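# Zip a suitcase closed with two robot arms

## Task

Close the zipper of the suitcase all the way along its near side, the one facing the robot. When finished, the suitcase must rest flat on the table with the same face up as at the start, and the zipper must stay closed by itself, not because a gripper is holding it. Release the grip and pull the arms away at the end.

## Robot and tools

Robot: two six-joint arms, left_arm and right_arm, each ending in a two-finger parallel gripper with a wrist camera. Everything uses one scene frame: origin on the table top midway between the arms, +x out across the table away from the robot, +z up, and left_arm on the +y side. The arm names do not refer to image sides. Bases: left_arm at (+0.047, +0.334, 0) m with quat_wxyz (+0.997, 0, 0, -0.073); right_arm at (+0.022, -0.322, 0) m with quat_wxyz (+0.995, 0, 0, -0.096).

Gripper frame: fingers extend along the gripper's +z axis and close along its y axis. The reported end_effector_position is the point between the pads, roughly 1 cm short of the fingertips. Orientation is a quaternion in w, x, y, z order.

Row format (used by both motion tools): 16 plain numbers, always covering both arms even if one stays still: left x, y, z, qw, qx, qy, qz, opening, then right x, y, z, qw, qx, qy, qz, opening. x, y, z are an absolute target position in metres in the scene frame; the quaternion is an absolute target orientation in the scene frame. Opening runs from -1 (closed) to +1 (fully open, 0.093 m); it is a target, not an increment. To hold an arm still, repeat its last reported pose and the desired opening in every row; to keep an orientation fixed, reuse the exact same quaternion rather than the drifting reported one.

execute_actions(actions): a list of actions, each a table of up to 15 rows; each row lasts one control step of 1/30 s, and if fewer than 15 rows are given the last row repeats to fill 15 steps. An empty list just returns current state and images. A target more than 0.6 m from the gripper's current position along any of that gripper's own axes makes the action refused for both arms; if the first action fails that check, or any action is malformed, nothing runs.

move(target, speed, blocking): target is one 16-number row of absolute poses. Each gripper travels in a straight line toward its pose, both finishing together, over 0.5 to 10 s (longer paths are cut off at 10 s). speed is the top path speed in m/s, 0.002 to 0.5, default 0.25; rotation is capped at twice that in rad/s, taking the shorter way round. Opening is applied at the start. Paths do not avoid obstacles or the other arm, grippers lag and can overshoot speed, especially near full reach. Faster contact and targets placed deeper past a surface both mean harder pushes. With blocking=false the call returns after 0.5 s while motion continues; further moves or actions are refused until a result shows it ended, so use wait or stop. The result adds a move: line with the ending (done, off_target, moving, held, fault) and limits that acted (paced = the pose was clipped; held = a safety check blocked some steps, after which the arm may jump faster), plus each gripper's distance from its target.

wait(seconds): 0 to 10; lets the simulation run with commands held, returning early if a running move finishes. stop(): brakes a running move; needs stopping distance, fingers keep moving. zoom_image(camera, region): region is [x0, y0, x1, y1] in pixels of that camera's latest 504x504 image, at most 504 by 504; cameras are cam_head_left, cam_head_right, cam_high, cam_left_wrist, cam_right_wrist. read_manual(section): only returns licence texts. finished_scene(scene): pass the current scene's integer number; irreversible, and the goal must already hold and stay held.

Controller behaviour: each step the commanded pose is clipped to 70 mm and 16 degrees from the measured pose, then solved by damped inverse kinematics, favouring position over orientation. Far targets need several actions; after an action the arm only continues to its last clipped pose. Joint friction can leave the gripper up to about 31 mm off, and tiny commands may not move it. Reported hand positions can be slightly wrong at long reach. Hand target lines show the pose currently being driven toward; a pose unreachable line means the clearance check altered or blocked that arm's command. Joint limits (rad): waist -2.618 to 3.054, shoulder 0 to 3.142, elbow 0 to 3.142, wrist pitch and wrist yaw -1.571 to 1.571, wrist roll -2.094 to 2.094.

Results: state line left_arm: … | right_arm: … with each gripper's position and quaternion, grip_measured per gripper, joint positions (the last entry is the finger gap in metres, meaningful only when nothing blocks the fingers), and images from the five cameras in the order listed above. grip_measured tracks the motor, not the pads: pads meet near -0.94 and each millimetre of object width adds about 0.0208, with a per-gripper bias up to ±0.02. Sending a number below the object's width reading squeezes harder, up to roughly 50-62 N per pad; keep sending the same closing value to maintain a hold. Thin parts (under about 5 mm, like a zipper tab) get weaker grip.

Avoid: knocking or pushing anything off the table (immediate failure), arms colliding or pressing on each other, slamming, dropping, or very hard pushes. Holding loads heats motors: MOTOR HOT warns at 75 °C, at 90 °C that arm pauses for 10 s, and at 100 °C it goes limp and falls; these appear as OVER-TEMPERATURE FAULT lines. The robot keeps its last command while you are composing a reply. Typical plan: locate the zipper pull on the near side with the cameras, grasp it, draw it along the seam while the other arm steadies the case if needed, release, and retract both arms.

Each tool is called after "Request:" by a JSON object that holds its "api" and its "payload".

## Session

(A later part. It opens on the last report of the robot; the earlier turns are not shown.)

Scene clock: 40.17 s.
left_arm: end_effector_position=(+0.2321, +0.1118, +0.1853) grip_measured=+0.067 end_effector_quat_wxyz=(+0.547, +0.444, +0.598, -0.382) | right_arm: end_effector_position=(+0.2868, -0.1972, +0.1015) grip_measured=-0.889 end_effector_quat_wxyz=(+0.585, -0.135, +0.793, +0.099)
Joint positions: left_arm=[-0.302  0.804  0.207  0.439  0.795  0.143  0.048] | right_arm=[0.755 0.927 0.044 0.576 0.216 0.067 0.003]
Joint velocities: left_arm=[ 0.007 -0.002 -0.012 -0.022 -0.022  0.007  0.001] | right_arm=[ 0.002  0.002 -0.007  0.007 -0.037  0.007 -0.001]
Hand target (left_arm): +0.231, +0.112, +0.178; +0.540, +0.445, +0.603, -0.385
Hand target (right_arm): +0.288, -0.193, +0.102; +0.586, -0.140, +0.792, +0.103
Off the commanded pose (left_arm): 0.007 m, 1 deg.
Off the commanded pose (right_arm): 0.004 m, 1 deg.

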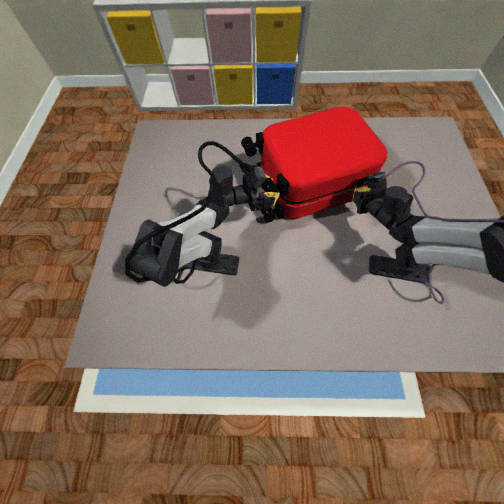

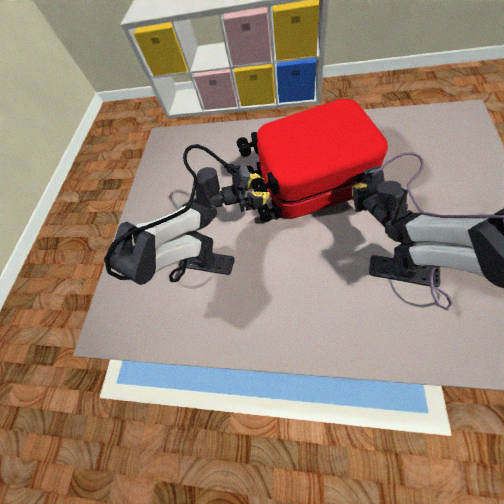

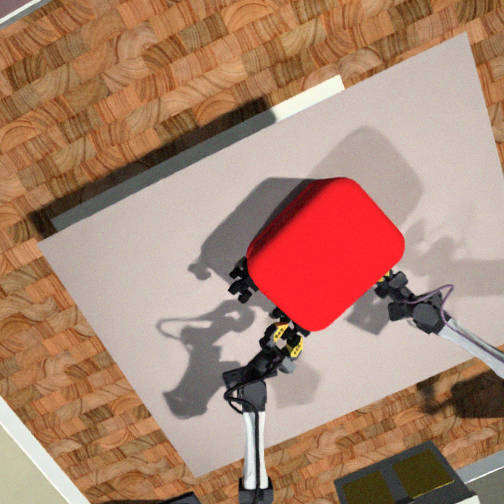

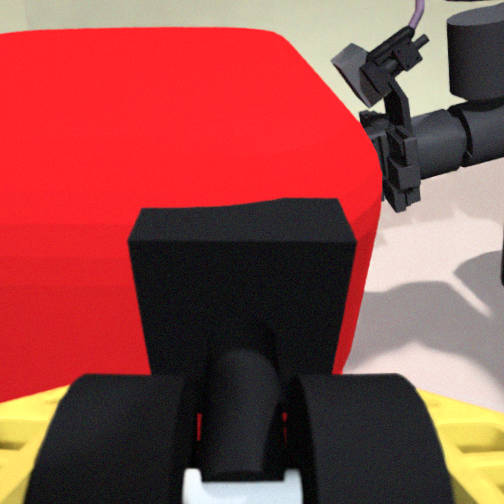

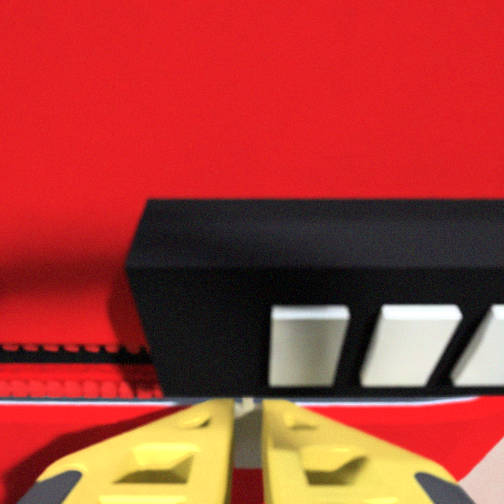

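Request:
{"api": "move", "payload": {"target": [0.231,0.1116,0.178,0.54,0.445,0.603,-0.385,0.05, 0.272,-0.147,0.107,0.5745,-0.2081,0.7765,0.1539,-0.93], "speed": 0.04}}

Scene clock: 43.93 s.
left_arm: end_effector_position=(+0.2319, +0.1121, +0.1854) grip_measured=+0.067 end_effector_quat_wxyz=(+0.546, +0.445, +0.597, -0.383) | right_arm: end_effector_position=(+0.2808, -0.1912, +0.1015) grip_measured=-0.917 end_effector_quat_wxyz=(+0.590, -0.138, +0.792, +0.079)
Joint positions: left_arm=[-0.298  0.804  0.207  0.439  0.801  0.143  0.048] | right_arm=[0.853 0.927 0.044 0.568 0.339 0.067 0.001]
Joint velocities: left_arm=[ 0.007 -0.027  0.007  0.037 -0.022  0.051 -0.001] | right_arm=[ 0.002 -0.007 -0.017 -0.037  0.007  0.051  0.   ]
Hand target (left_arm): +0.231, +0.112, +0.178; +0.540, +0.445, +0.603, -0.385
Hand target (right_arm): +0.268, -0.152, +0.109; +0.578, -0.206, +0.775, +0.151
Off the commanded pose (left_arm): 0.008 m, 1 deg.
Off the commanded pose (right_arm): 0.045 m, 12 deg.
move: off_target (right_arm)

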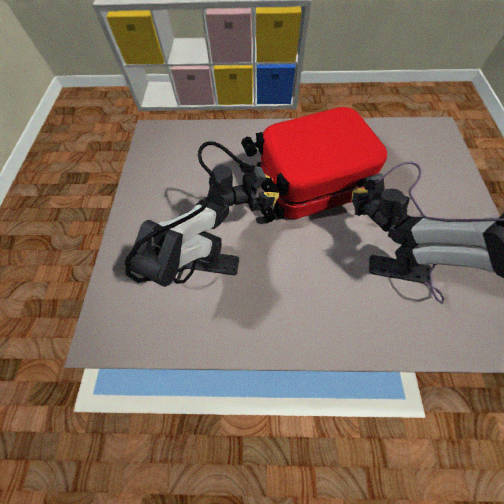

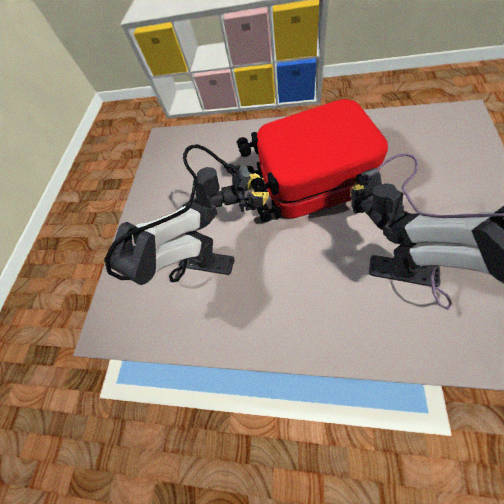

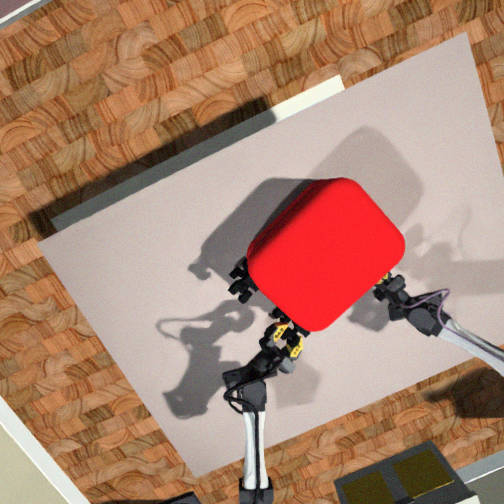

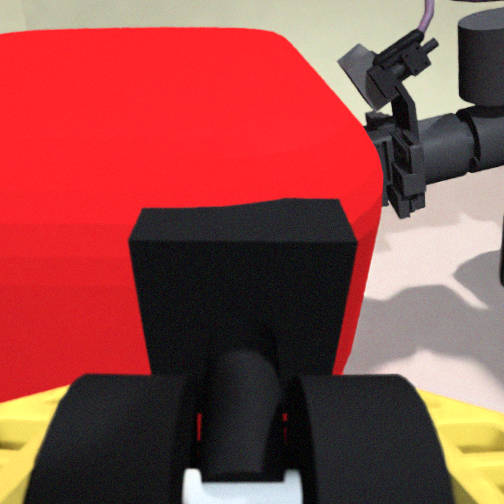

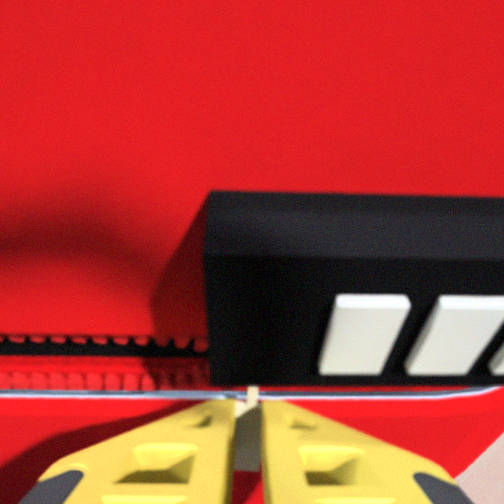

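Request:
{"api": "move", "payload": {"target": [0.231,0.1116,0.178,0.54,0.445,0.603,-0.385,0.05, 0.240,-0.068,0.113,0.5495,-0.3077,0.7427,0.2276,-0.95], "speed": 0.05}}

Scene clock: 50.87 s.
left_arm: end_effector_position=(+0.2298, +0.1118, +0.1854) grip_measured=+0.067 end_effector_quat_wxyz=(+0.544, +0.449, +0.594, -0.387) | right_arm: end_effector_position=(+0.2565, -0.1323, +0.1024) grip_measured=-0.935 end_effector_quat_wxyz=(+0.577, -0.218, +0.782, +0.095)
Joint positions: left_arm=[-0.296  0.804  0.207  0.438  0.818  0.145  0.048] | right_arm=[1.128 1.045 0.119 0.562 0.472 0.063 0.   ]
Joint velocities: left_arm=[ 0.002  0.012 -0.012 -0.037 -0.051  0.007 -0.   ] | right_arm=[ 0.051  0.017  0.042 -0.081  0.007 -0.007  0.   ]
Hand target (left_arm): +0.231, +0.112, +0.178; +0.539, +0.445, +0.603, -0.385
Hand target (right_arm): +0.233, -0.080, +0.119; +0.560, -0.291, +0.750, +0.200
Off the commanded pose (left_arm): 0.007 m, 1 deg.
Off the commanded pose (right_arm): 0.067 m, 19 deg; orientation clipped at the last step of the last action.
move: off_target (right_arm); limits=paced

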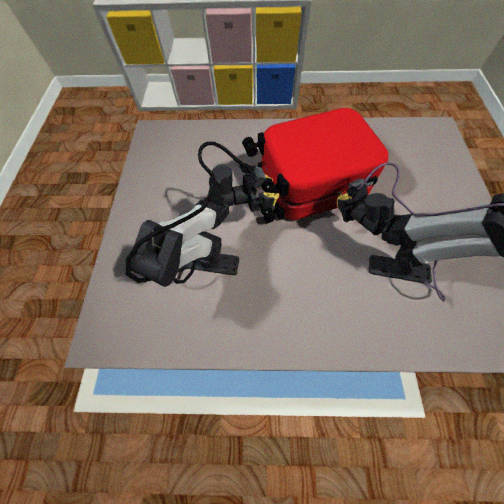

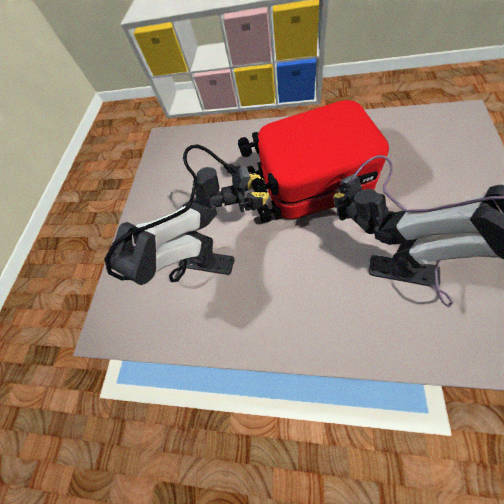

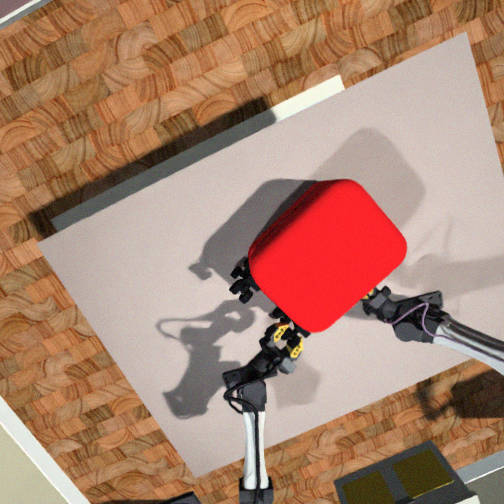

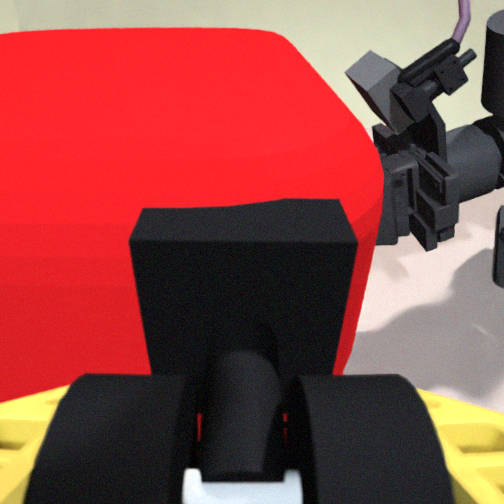

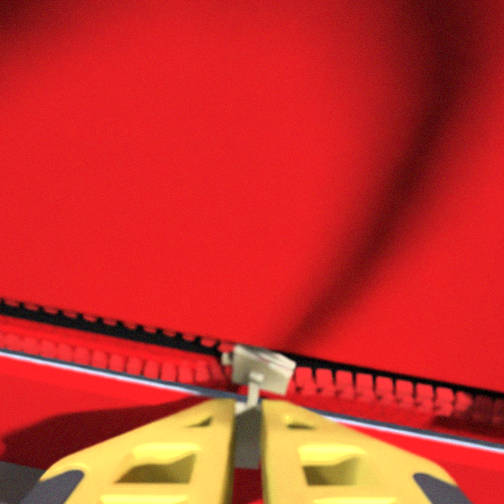

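Request:
{"api": "move", "payload": {"target": [0.231,0.1116,0.178,0.54,0.445,0.603,-0.385,0.05, 0.252,-0.127,0.104,0.5391,-0.3397,0.7286,0.2514,-0.95], "speed": 0.12}}

Scene clock: 54.43 s.
left_arm: end_effector_position=(+0.2312, +0.1123, +0.1852) grip_measured=+0.067 end_effector_quat_wxyz=(+0.545, +0.447, +0.596, -0.384) | right_arm: end_effector_position=(+0.2613, -0.1365, +0.1023) grip_measured=-0.935 end_effector_quat_wxyz=(+0.544, -0.313, +0.746, +0.224)
Joint positions: left_arm=[-0.295  0.804  0.207  0.438  0.81   0.145  0.048] | right_arm=[ 0.709  1.013  0.087  0.602 -0.257 -0.092  0.   ]
Joint velocities: left_arm=[ 0.007  0.007  0.002 -0.007  0.007 -0.022 -0.   ] | right_arm=[-0.007 -0.007 -0.012  0.095  0.11  -0.022  0.   ]
Hand target (left_arm): +0.231, +0.112, +0.178; +0.539, +0.445, +0.603, -0.385
Hand target (right_arm): +0.252, -0.126, +0.104; +0.541, -0.339, +0.728, +0.250
Off the commanded pose (left_arm): 0.007 m, 1 deg.
Off the commanded pose (right_arm): 0.013 m, 5 deg.
move: off_target (right_arm)

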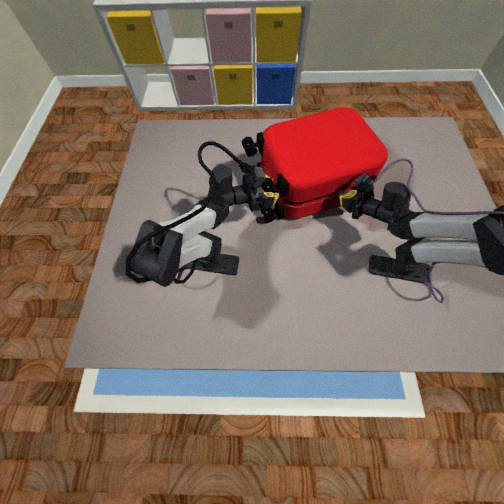

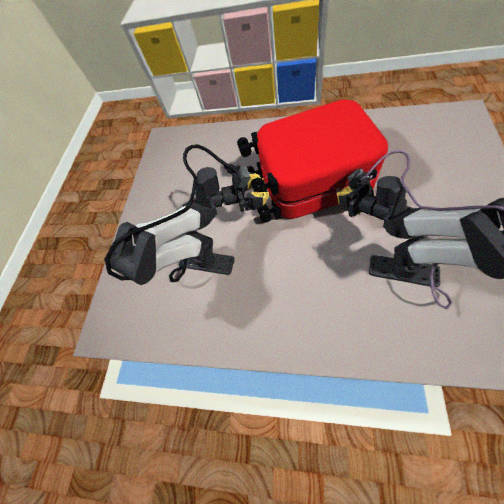

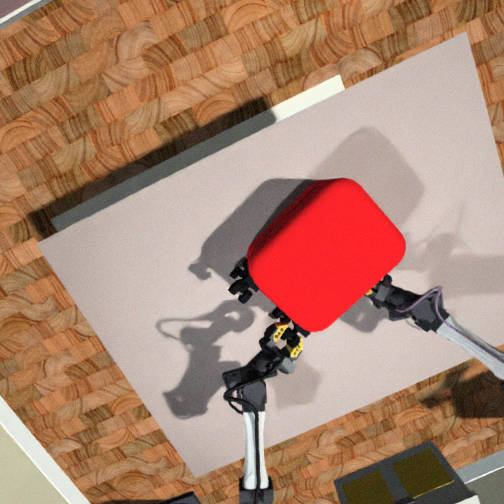

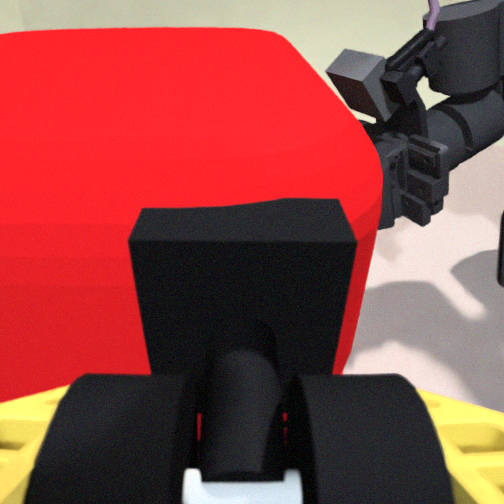

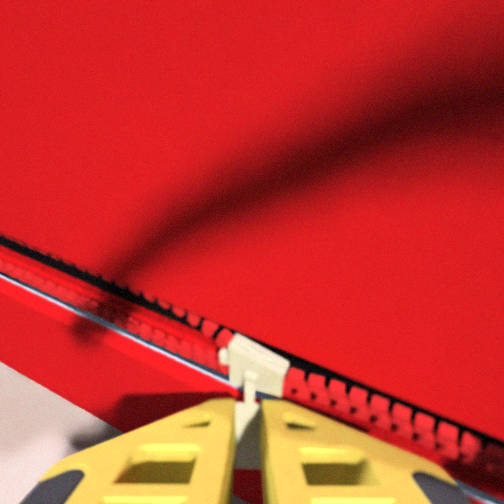

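Request:
{"api": "move", "payload": {"target": [0.231,0.1116,0.178,0.54,0.445,0.603,-0.385,0.05, 0.196,-0.001,0.114,0.5099,-0.4140,0.6891,0.3063,-0.95], "speed": 0.06}}

Scene clock: 58.10 s.
left_arm: end_effector_position=(+0.2316, +0.1128, +0.1853) grip_measured=+0.067 end_effector_quat_wxyz=(+0.546, +0.446, +0.596, -0.384) | right_arm: end_effector_position=(+0.2331, -0.0530, +0.1034) grip_measured=-0.935 end_effector_quat_wxyz=(+0.541, -0.342, +0.741, +0.203)
Joint positions: left_arm=[-0.292  0.804  0.207  0.438  0.812  0.145  0.048] | right_arm=[ 1.193  1.26   0.222  0.693  0.197 -0.004  0.   ]
Joint velocities: left_arm=[-0.002 -0.002  0.007 -0.007 -0.022 -0.066  0.   ] | right_arm=[ 0.007 -0.002 -0.002  0.007 -0.022 -0.051 -0.   ]
Hand target (left_arm): +0.231, +0.112, +0.178; +0.539, +0.445, +0.603, -0.385
Hand target (right_arm): +0.195, -0.012, +0.118; +0.514, -0.411, +0.691, +0.300
Off the commanded pose (left_arm): 0.007 m, 1 deg.
Off the commanded pose (right_arm): 0.065 m, 16 deg; orientation clipped at the last step of the last action.
move: off_target (right_arm); limits=paced

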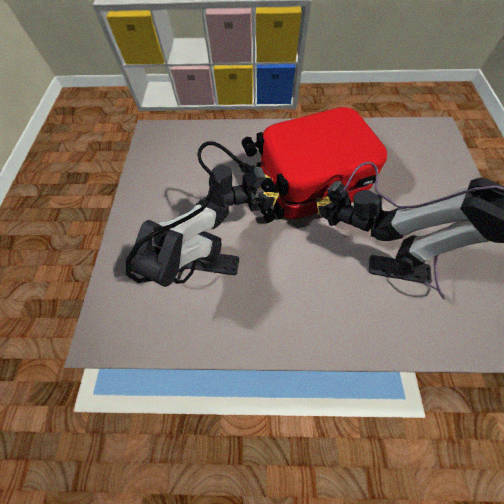

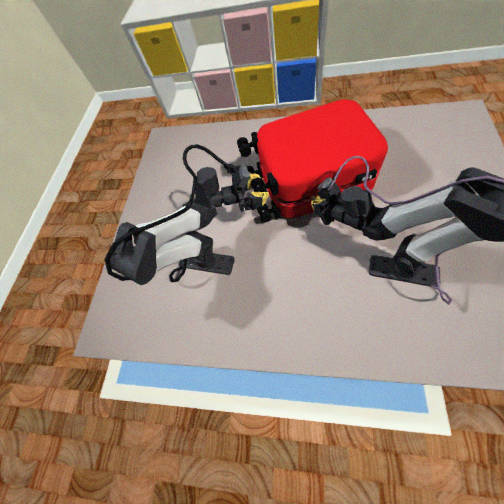

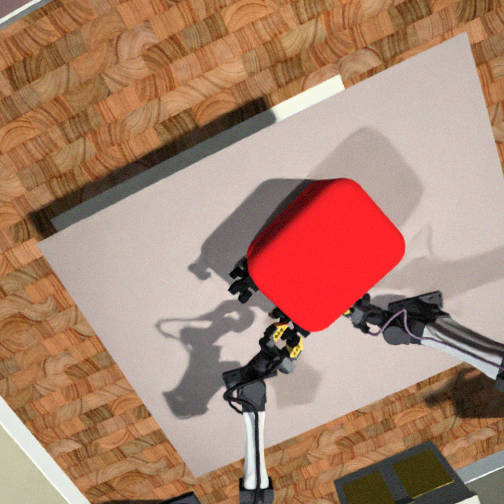

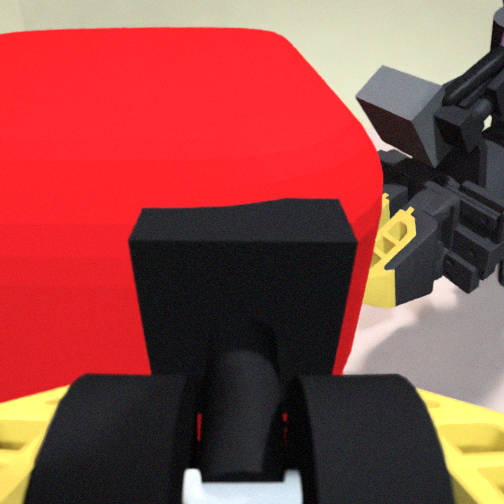

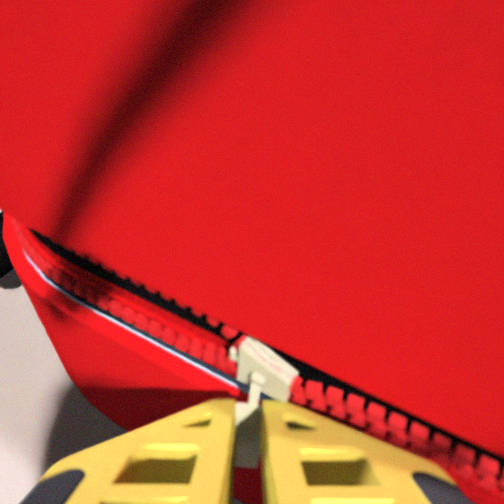

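Request:
{"api": "move", "payload": {"target": [0.231,0.1116,0.178,0.54,0.445,0.603,-0.385,0.05, 0.176,0.062,0.113,0.4931,-0.4495,0.6664,0.3326,-0.96], "speed": 0.06}}

Scene clock: 62.87 s.
left_arm: end_effector_position=(+0.2318, +0.1133, +0.1854) grip_measured=+0.067 end_effector_quat_wxyz=(+0.546, +0.446, +0.596, -0.385) | right_arm: end_effector_position=(+0.2140, +0.0043, +0.1045) grip_measured=-0.945 end_effector_quat_wxyz=(+0.548, -0.351, +0.740, +0.167)
Joint positions: left_arm=[-0.288  0.804  0.207  0.438  0.817  0.145  0.048] | right_arm=[1.433 1.468 0.402 0.672 0.469 0.039 0.   ]
Joint velocities: left_arm=[-0.017  0.002 -0.002 -0.022  0.007  0.007  0.001] | right_arm=[ 0.012 -0.007 -0.002  0.11   0.037 -0.007  0.   ]
Hand target (left_arm): +0.231, +0.112, +0.178; +0.539, +0.445, +0.603, -0.385
Hand target (right_arm): +0.174, +0.050, +0.118; +0.519, -0.415, +0.697, +0.270
Off the commanded pose (left_arm): 0.008 m, 1 deg.
Off the commanded pose (right_arm): 0.070 m, 25 deg; orientation clipped at the last step of the last action.
move: off_target (right_arm); limits=paced

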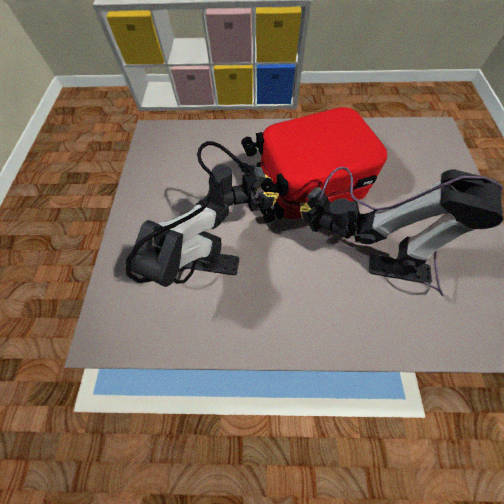

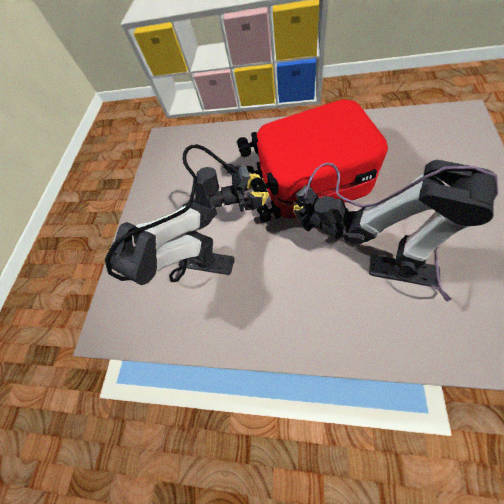

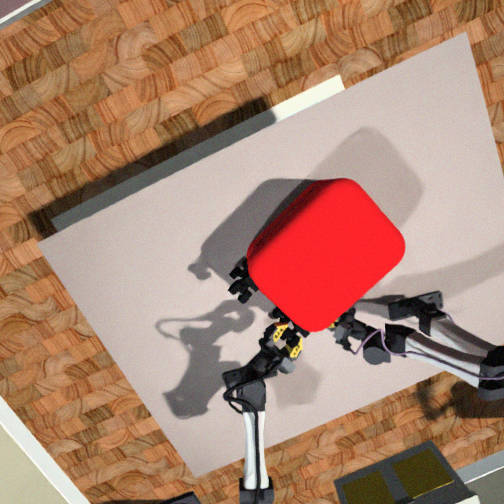

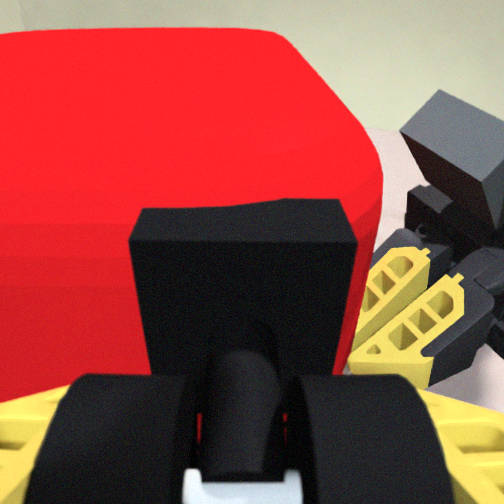

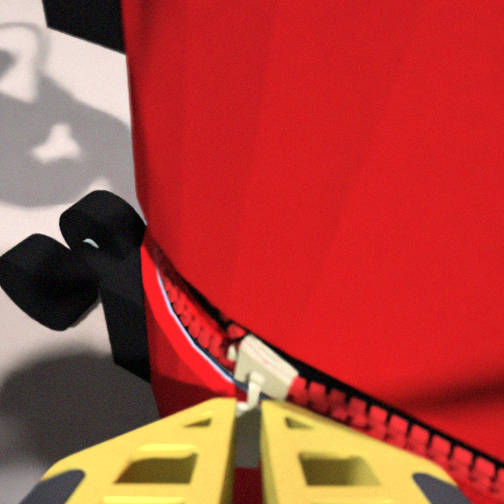

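Request:
{"api": "move", "payload": {"target": [0.231,0.1116,0.178,0.54,0.445,0.603,-0.385,0.05, 0.208,0.010,0.108,0.5099,-0.4140,0.6891,0.3063,-0.96], "speed": 0.15}}

Request:
{"api": "move", "payload": {"target": [0.231,0.1116,0.178,0.54,0.445,0.603,-0.385,0.05, 0.188,0.078,0.113,0.5099,-0.4140,0.6891,0.3063,-0.96], "speed": 0.06}}

Scene clock: 65.37 s.
left_arm: end_effector_position=(+0.2321, +0.1135, +0.1853) grip_measured=+0.067 end_effector_quat_wxyz=(+0.546, +0.446, +0.597, -0.384) | right_arm: end_effector_position=(+0.2168, +0.0013, +0.1047) grip_measured=-0.945 end_effector_quat_wxyz=(+0.516, -0.394, +0.707, +0.281)
Joint positions: left_arm=[-0.287  0.804  0.207  0.437  0.815  0.146  0.048] | right_arm=[1.235 1.45  0.321 0.814 0.033 0.001 0.   ]
Joint velocities: left_arm=[ 0.002  0.002 -0.007  0.022 -0.095  0.022 -0.001] | right_arm=[-0.037 -0.017 -0.027 -0.066  0.007 -0.066  0.   ]
Hand target (left_arm): +0.231, +0.112, +0.178; +0.539, +0.445, +0.603, -0.385
Hand target (right_arm): +0.208, +0.010, +0.108; +0.512, -0.413, +0.689, +0.306
Off the commanded pose (left_arm): 0.008 m, 1 deg.
Off the commanded pose (right_arm): 0.013 m, 4 deg.
move: off_target (right_arm)

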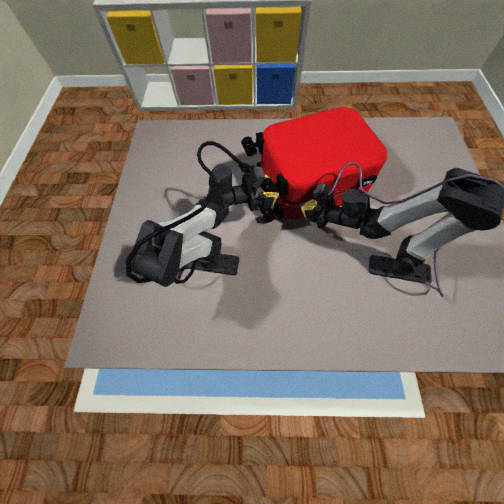

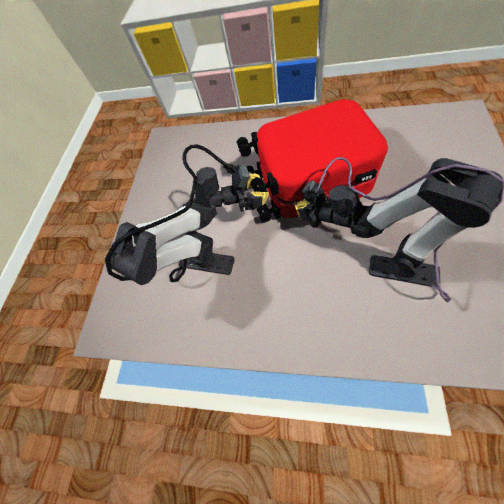

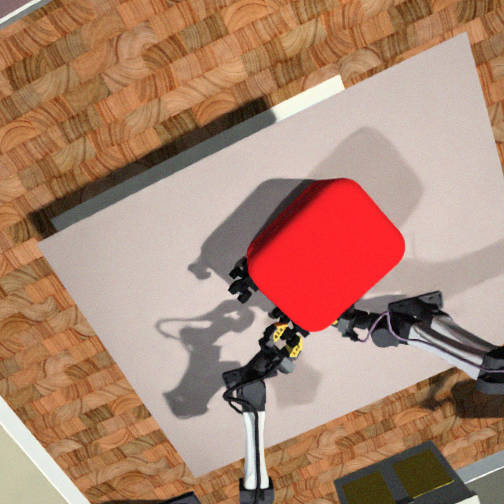

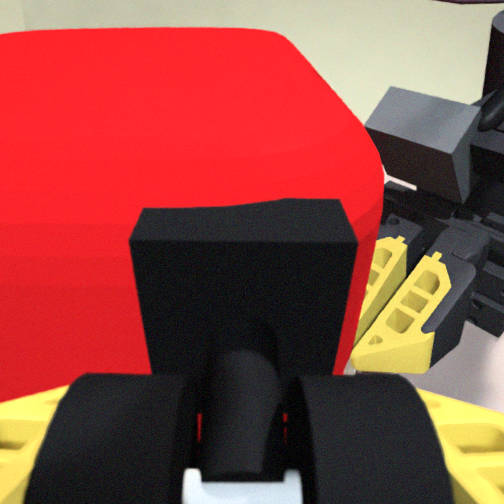

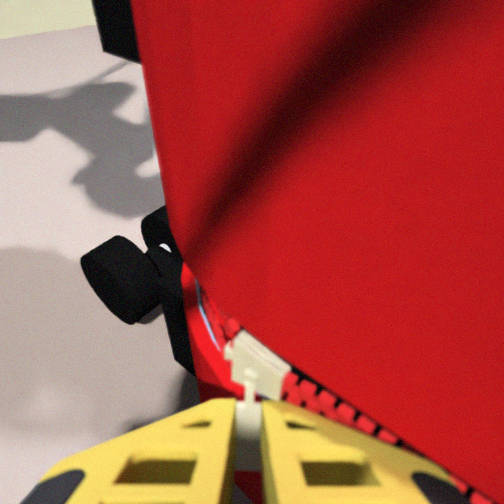

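Scene clock: 69.03 s.
left_arm: end_effector_position=(+0.2369, +0.1168, +0.1851) grip_measured=+0.067 end_effector_quat_wxyz=(+0.551, +0.439, +0.602, -0.377) | right_arm: end_effector_position=(+0.2196, +0.0194, +0.1054) grip_measured=-0.945 end_effector_quat_wxyz=(+0.557, -0.323, +0.755, +0.121)
Joint positions: left_arm=[-0.273  0.804  0.207  0.438  0.804  0.145  0.048] | right_arm=[1.492 1.56  0.518 0.594 0.631 0.086 0.   ]
Joint velocities: left_arm=[-0.002 -0.017  0.007 -0.037 -0.037 -0.037 -0.001] | right_arm=[ 0.002  0.002 -0.002 -0.051  0.022 -0.037  0.   ]
Hand target (left_arm): +0.231, +0.112, +0.178; +0.539, +0.445, +0.603, -0.385
Hand target (right_arm): +0.184, +0.067, +0.119; +0.534, -0.380, +0.719, +0.230
Off the commanded pose (left_arm): 0.011 m, 2 deg.
Off the commanded pose (right_arm): 0.067 m, 25 deg; orientation clipped at the last step of the last action.
move: off_target (left_arm, right_arm); limits=paced

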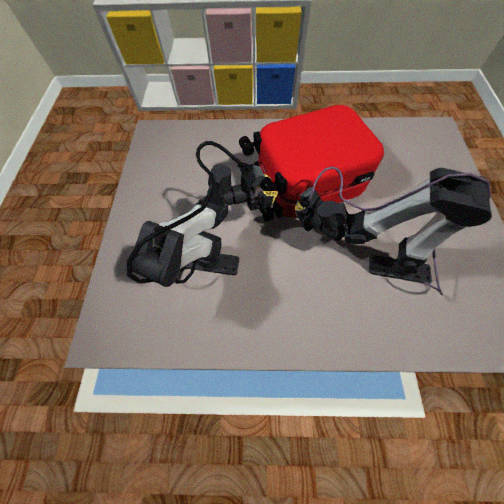

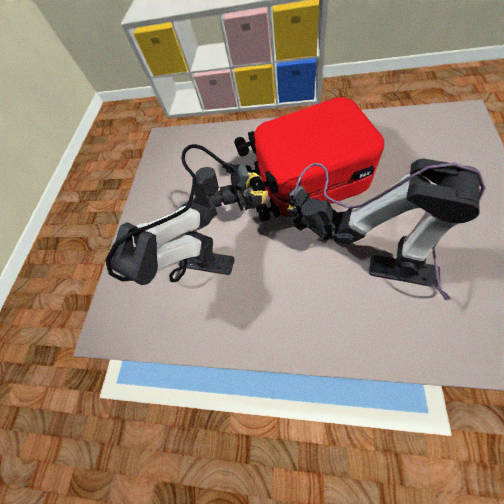

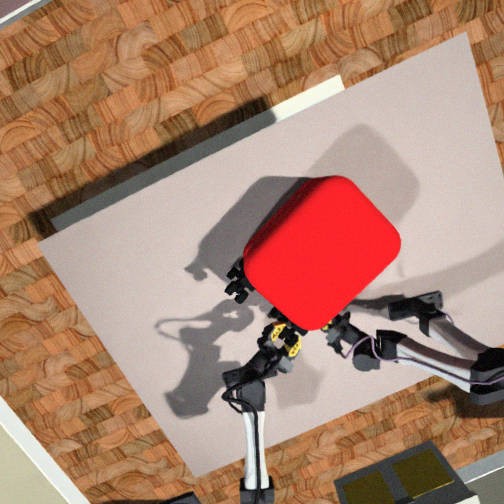

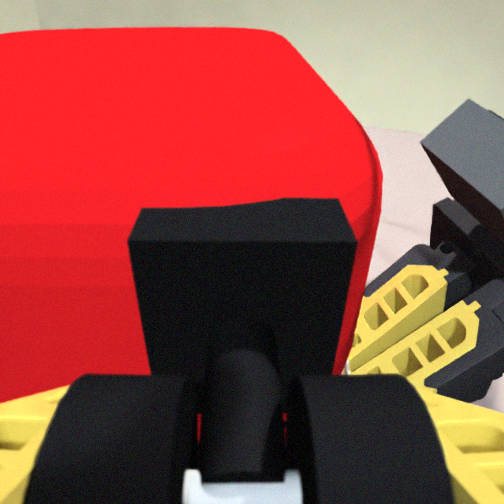

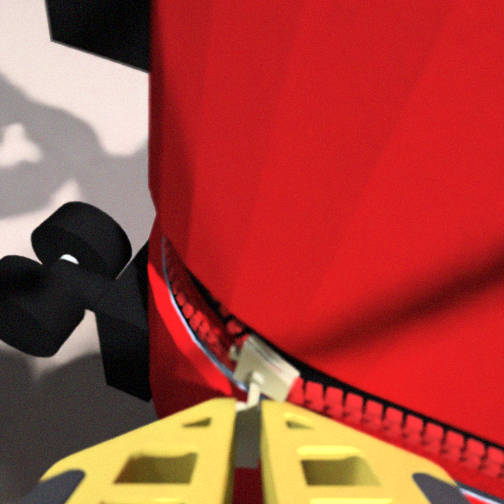

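Request:
{"api": "move", "payload": {"target": [0.231,0.1116,0.178,0.54,0.445,0.603,-0.385,0.05, 0.208,0.020,0.108,0.5099,-0.4140,0.6891,0.3063,-0.96], "speed": 0.15}}

Scene clock: 72.37 s.
left_arm: end_effector_position=(+0.2370, +0.1163, +0.1852) grip_measured=+0.067 end_effector_quat_wxyz=(+0.551, +0.438, +0.603, -0.376) | right_arm: end_effector_position=(+0.2214, +0.0145, +0.1048) grip_measured=-0.945 end_effector_quat_wxyz=(+0.519, -0.390, +0.708, +0.278)
Joint positions: left_arm=[-0.277  0.804  0.207  0.438  0.798  0.144  0.048] | right_arm=[1.254 1.511 0.369 0.829 0.063 0.008 0.   ]
Joint velocities: left_arm=[ 0.002 -0.012  0.002 -0.037  0.007 -0.051 -0.001] | right_arm=[ 0.012 -0.002 -0.012 -0.037 -0.081  0.022  0.   ]
Hand target (left_arm): +0.231, +0.112, +0.178; +0.539, +0.445, +0.603, -0.385
Hand target (right_arm): +0.208, +0.020, +0.107; +0.512, -0.413, +0.688, +0.306
Off the commanded pose (left_arm): 0.010 m, 2 deg.
Off the commanded pose (right_arm): 0.015 m, 5 deg.
move: off_target (right_arm)

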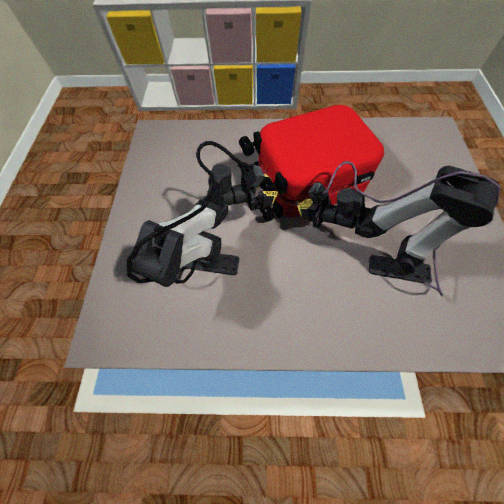

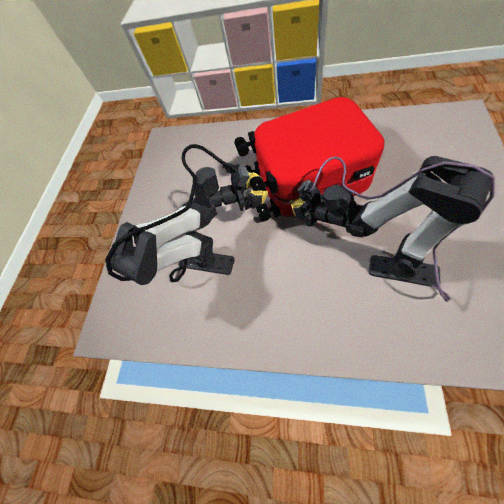

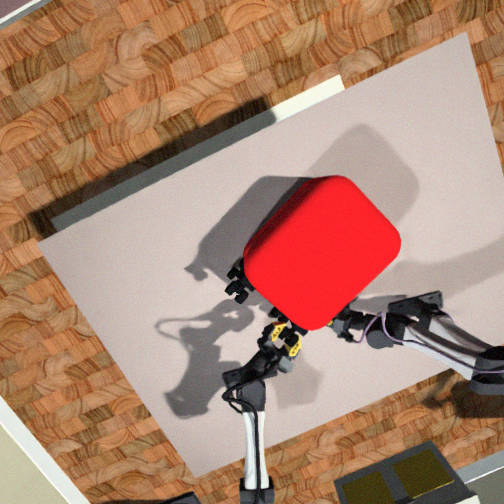

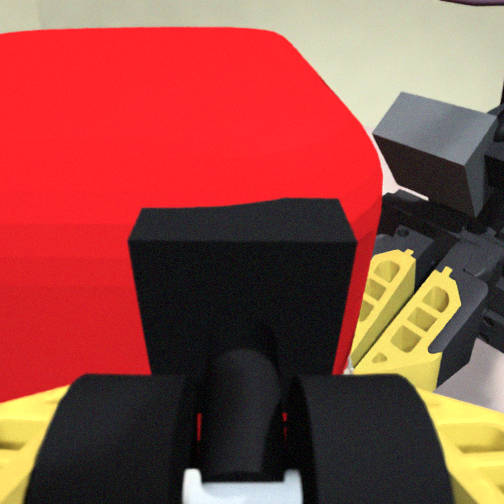

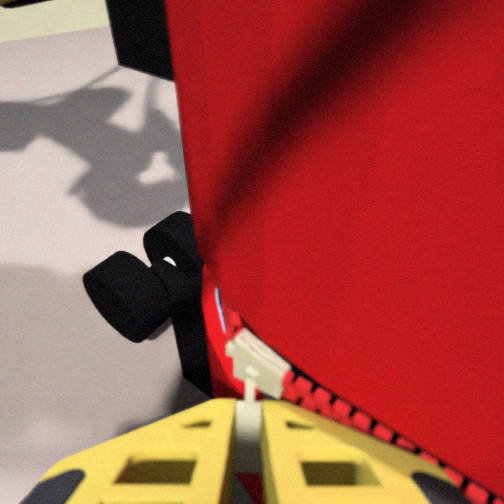

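Request:
{"api": "execute_actions", "payload": {"actions": [[[0.231,0.1116,0.178,0.54,0.445,0.603,-0.385,0.05, 0.204,0.023,0.109,0.5060,-0.4230,0.6835,0.3130,-0.96],[0.231,0.1116,0.178,0.54,0.445,0.603,-0.385,0.05, 0.204,0.023,0.109,0.5060,-0.4230,0.6835,0.3130,-0.96],[0.231,0.1116,0.178,0.54,0.445,0.603,-0.385,0.05, 0.204,0.023,0.109,0.5060,-0.4230,0.6835,0.3130,-0.96],[0.231,0.1116,0.178,0.54,0.445,0.603,-0.385,0.05, 0.199,0.027,0.110,0.5016,-0.4319,0.6780,0.3196,-0.96],[0.231,0.1116,0.178,0.54,0.445,0.603,-0.385,0.05, 0.199,0.027,0.110,0.5016,-0.4319,0.6780,0.3196,-0.96],[0.231,0.1116,0.178,0.54,0.445,0.603,-0.385,0.05, 0.199,0.027,0.110,0.5016,-0.4319,0.6780,0.3196,-0.96],[0.231,0.1116,0.178,0.54,0.445,0.603,-0.385,0.05, 0.194,0.031,0.111,0.4975,-0.4407,0.6722,0.3261,-0.96],[0.231,0.1116,0.178,0.54,0.445,0.603,-0.385,0.05, 0.194,0.031,0.111,0.4975,-0.4407,0.6722,0.3261,-0.96],[0.231,0.1116,0.178,0.54,0.445,0.603,-0.385,0.05, 0.194,0.031,0.111,0.4975,-0.4407,0.6722,0.3261,-0.96],[0.231,0.1116,0.178,0.54,0.445,0.603,-0.385,0.05, 0.189,0.036,0.112,0.4931,-0.4495,0.6664,0.3326,-0.96]],[[0.231,0.1116,0.178,0.54,0.445,0.603,-0.385,0.05, 0.188,0.041,0.113,0.4931,-0.4495,0.6664,0.3326,-0.96],[0.231,0.1116,0.178,0.54,0.445,0.603,-0.385,0.05, 0.188,0.041,0.113,0.4931,-0.4495,0.6664,0.3326,-0.96],[0.231,0.1116,0.178,0.54,0.445,0.603,-0.385,0.05, 0.188,0.041,0.113,0.4931,-0.4495,0.6664,0.3326,-0.96],[0.231,0.1116,0.178,0.54,0.445,0.603,-0.385,0.05, 0.188,0.041,0.113,0.4931,-0.4495,0.6664,0.3326,-0.96],[0.231,0.1116,0.178,0.54,0.445,0.603,-0.385,0.05, 0.187,0.047,0.113,0.4931,-0.4495,0.6664,0.3326,-0.96],[0.231,0.1116,0.178,0.54,0.445,0.603,-0.385,0.05, 0.187,0.047,0.113,0.4931,-0.4495,0.6664,0.3326,-0.96],[0.231,0.1116,0.178,0.54,0.445,0.603,-0.385,0.05, 0.187,0.047,0.113,0.4931,-0.4495,0.6664,0.3326,-0.96],[0.231,0.1116,0.178,0.54,0.445,0.603,-0.385,0.05, 0.187,0.047,0.113,0.4931,-0.4495,0.6664,0.3326,-0.96],[0.231,0.1116,0.178,0.54,0.445,0.603,-0.385,0.05, 0.186,0.053,0.113,0.4931,-0.4495,0.6664,0.3326,-0.96]],[[0.231,0.1116,0.178,0.54,0.445,0.603,-0.385,0.05, 0.186,0.059,0.113,0.4931,-0.4495,0.6664,0.3326,-0.96],[0.231,0.1116,0.178,0.54,0.445,0.603,-0.385,0.05, 0.186,0.059,0.113,0.4931,-0.4495,0.6664,0.3326,-0.96],[0.231,0.1116,0.178,0.54,0.445,0.603,-0.385,0.05, 0.186,0.059,0.113,0.4931,-0.4495,0.6664,0.3326,-0.96],[0.231,0.1116,0.178,0.54,0.445,0.603,-0.385,0.05, 0.186,0.059,0.113,0.4931,-0.4495,0.6664,0.3326,-0.96],[0.231,0.1116,0.178,0.54,0.445,0.603,-0.385,0.05, 0.186,0.065,0.113,0.4931,-0.4495,0.6664,0.3326,-0.96]]]}}

Scene clock: 78.30 s.
left_arm: end_effector_position=(+0.2369, +0.1161, +0.1851) grip_measured=+0.067 end_effector_quat_wxyz=(+0.551, +0.438, +0.603, -0.376) | right_arm: end_effector_position=(+0.2201, +0.0173, +0.1045) grip_measured=-0.945 end_effector_quat_wxyz=(+0.528, -0.389, +0.712, +0.250)
Joint positions: left_arm=[-0.279  0.804  0.207  0.438  0.796  0.144  0.048] | right_arm=[ 1.3    1.513  0.388  0.797  0.156 -0.004  0.   ]
Joint velocities: left_arm=[-0.002  0.002 -0.017 -0.066 -0.066 -0.022 -0.001] | right_arm=[ 0.002 -0.002  0.012 -0.037 -0.081  0.066  0.   ]
Hand target (left_arm): +0.231, +0.112, +0.178; +0.540, +0.445, +0.603, -0.385
Hand target (right_arm): +0.184, +0.056, +0.116; +0.497, -0.447, +0.667, +0.329
Off the commanded pose (left_arm): 0.010 m, 2 deg.
Off the commanded pose (right_arm): 0.059 m, 13 deg.

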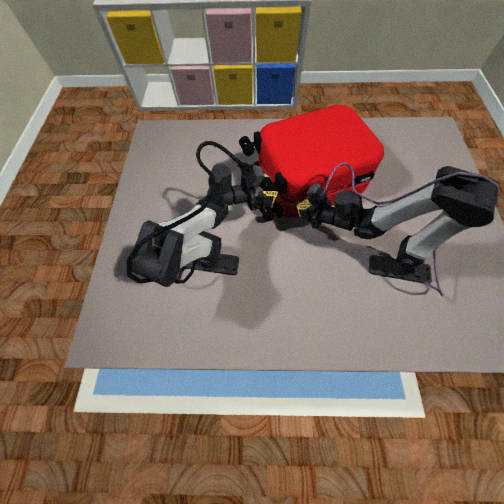

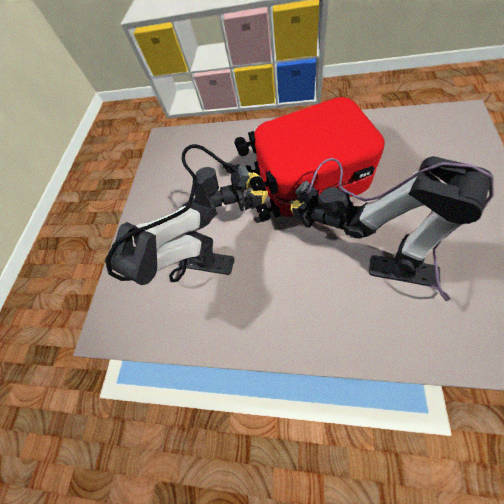

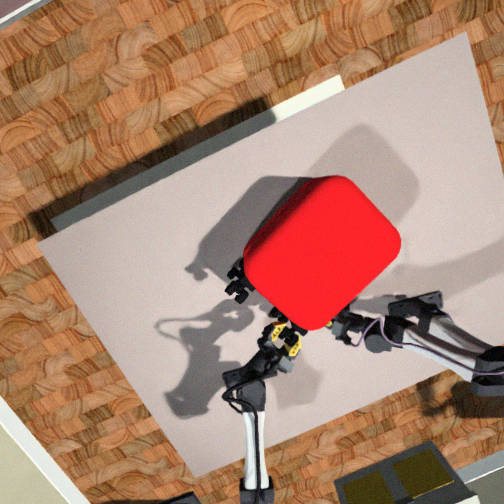

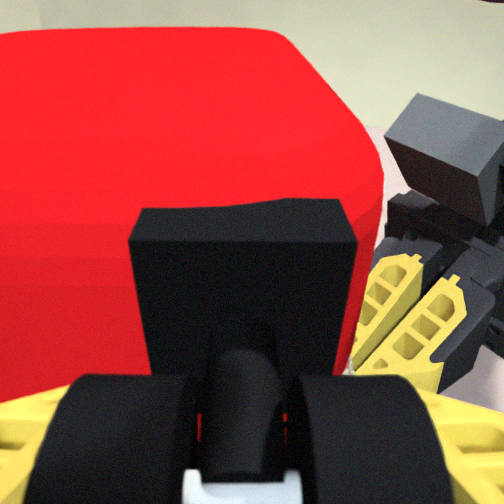

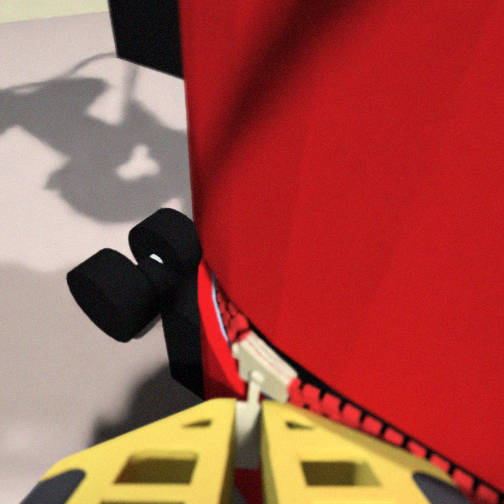

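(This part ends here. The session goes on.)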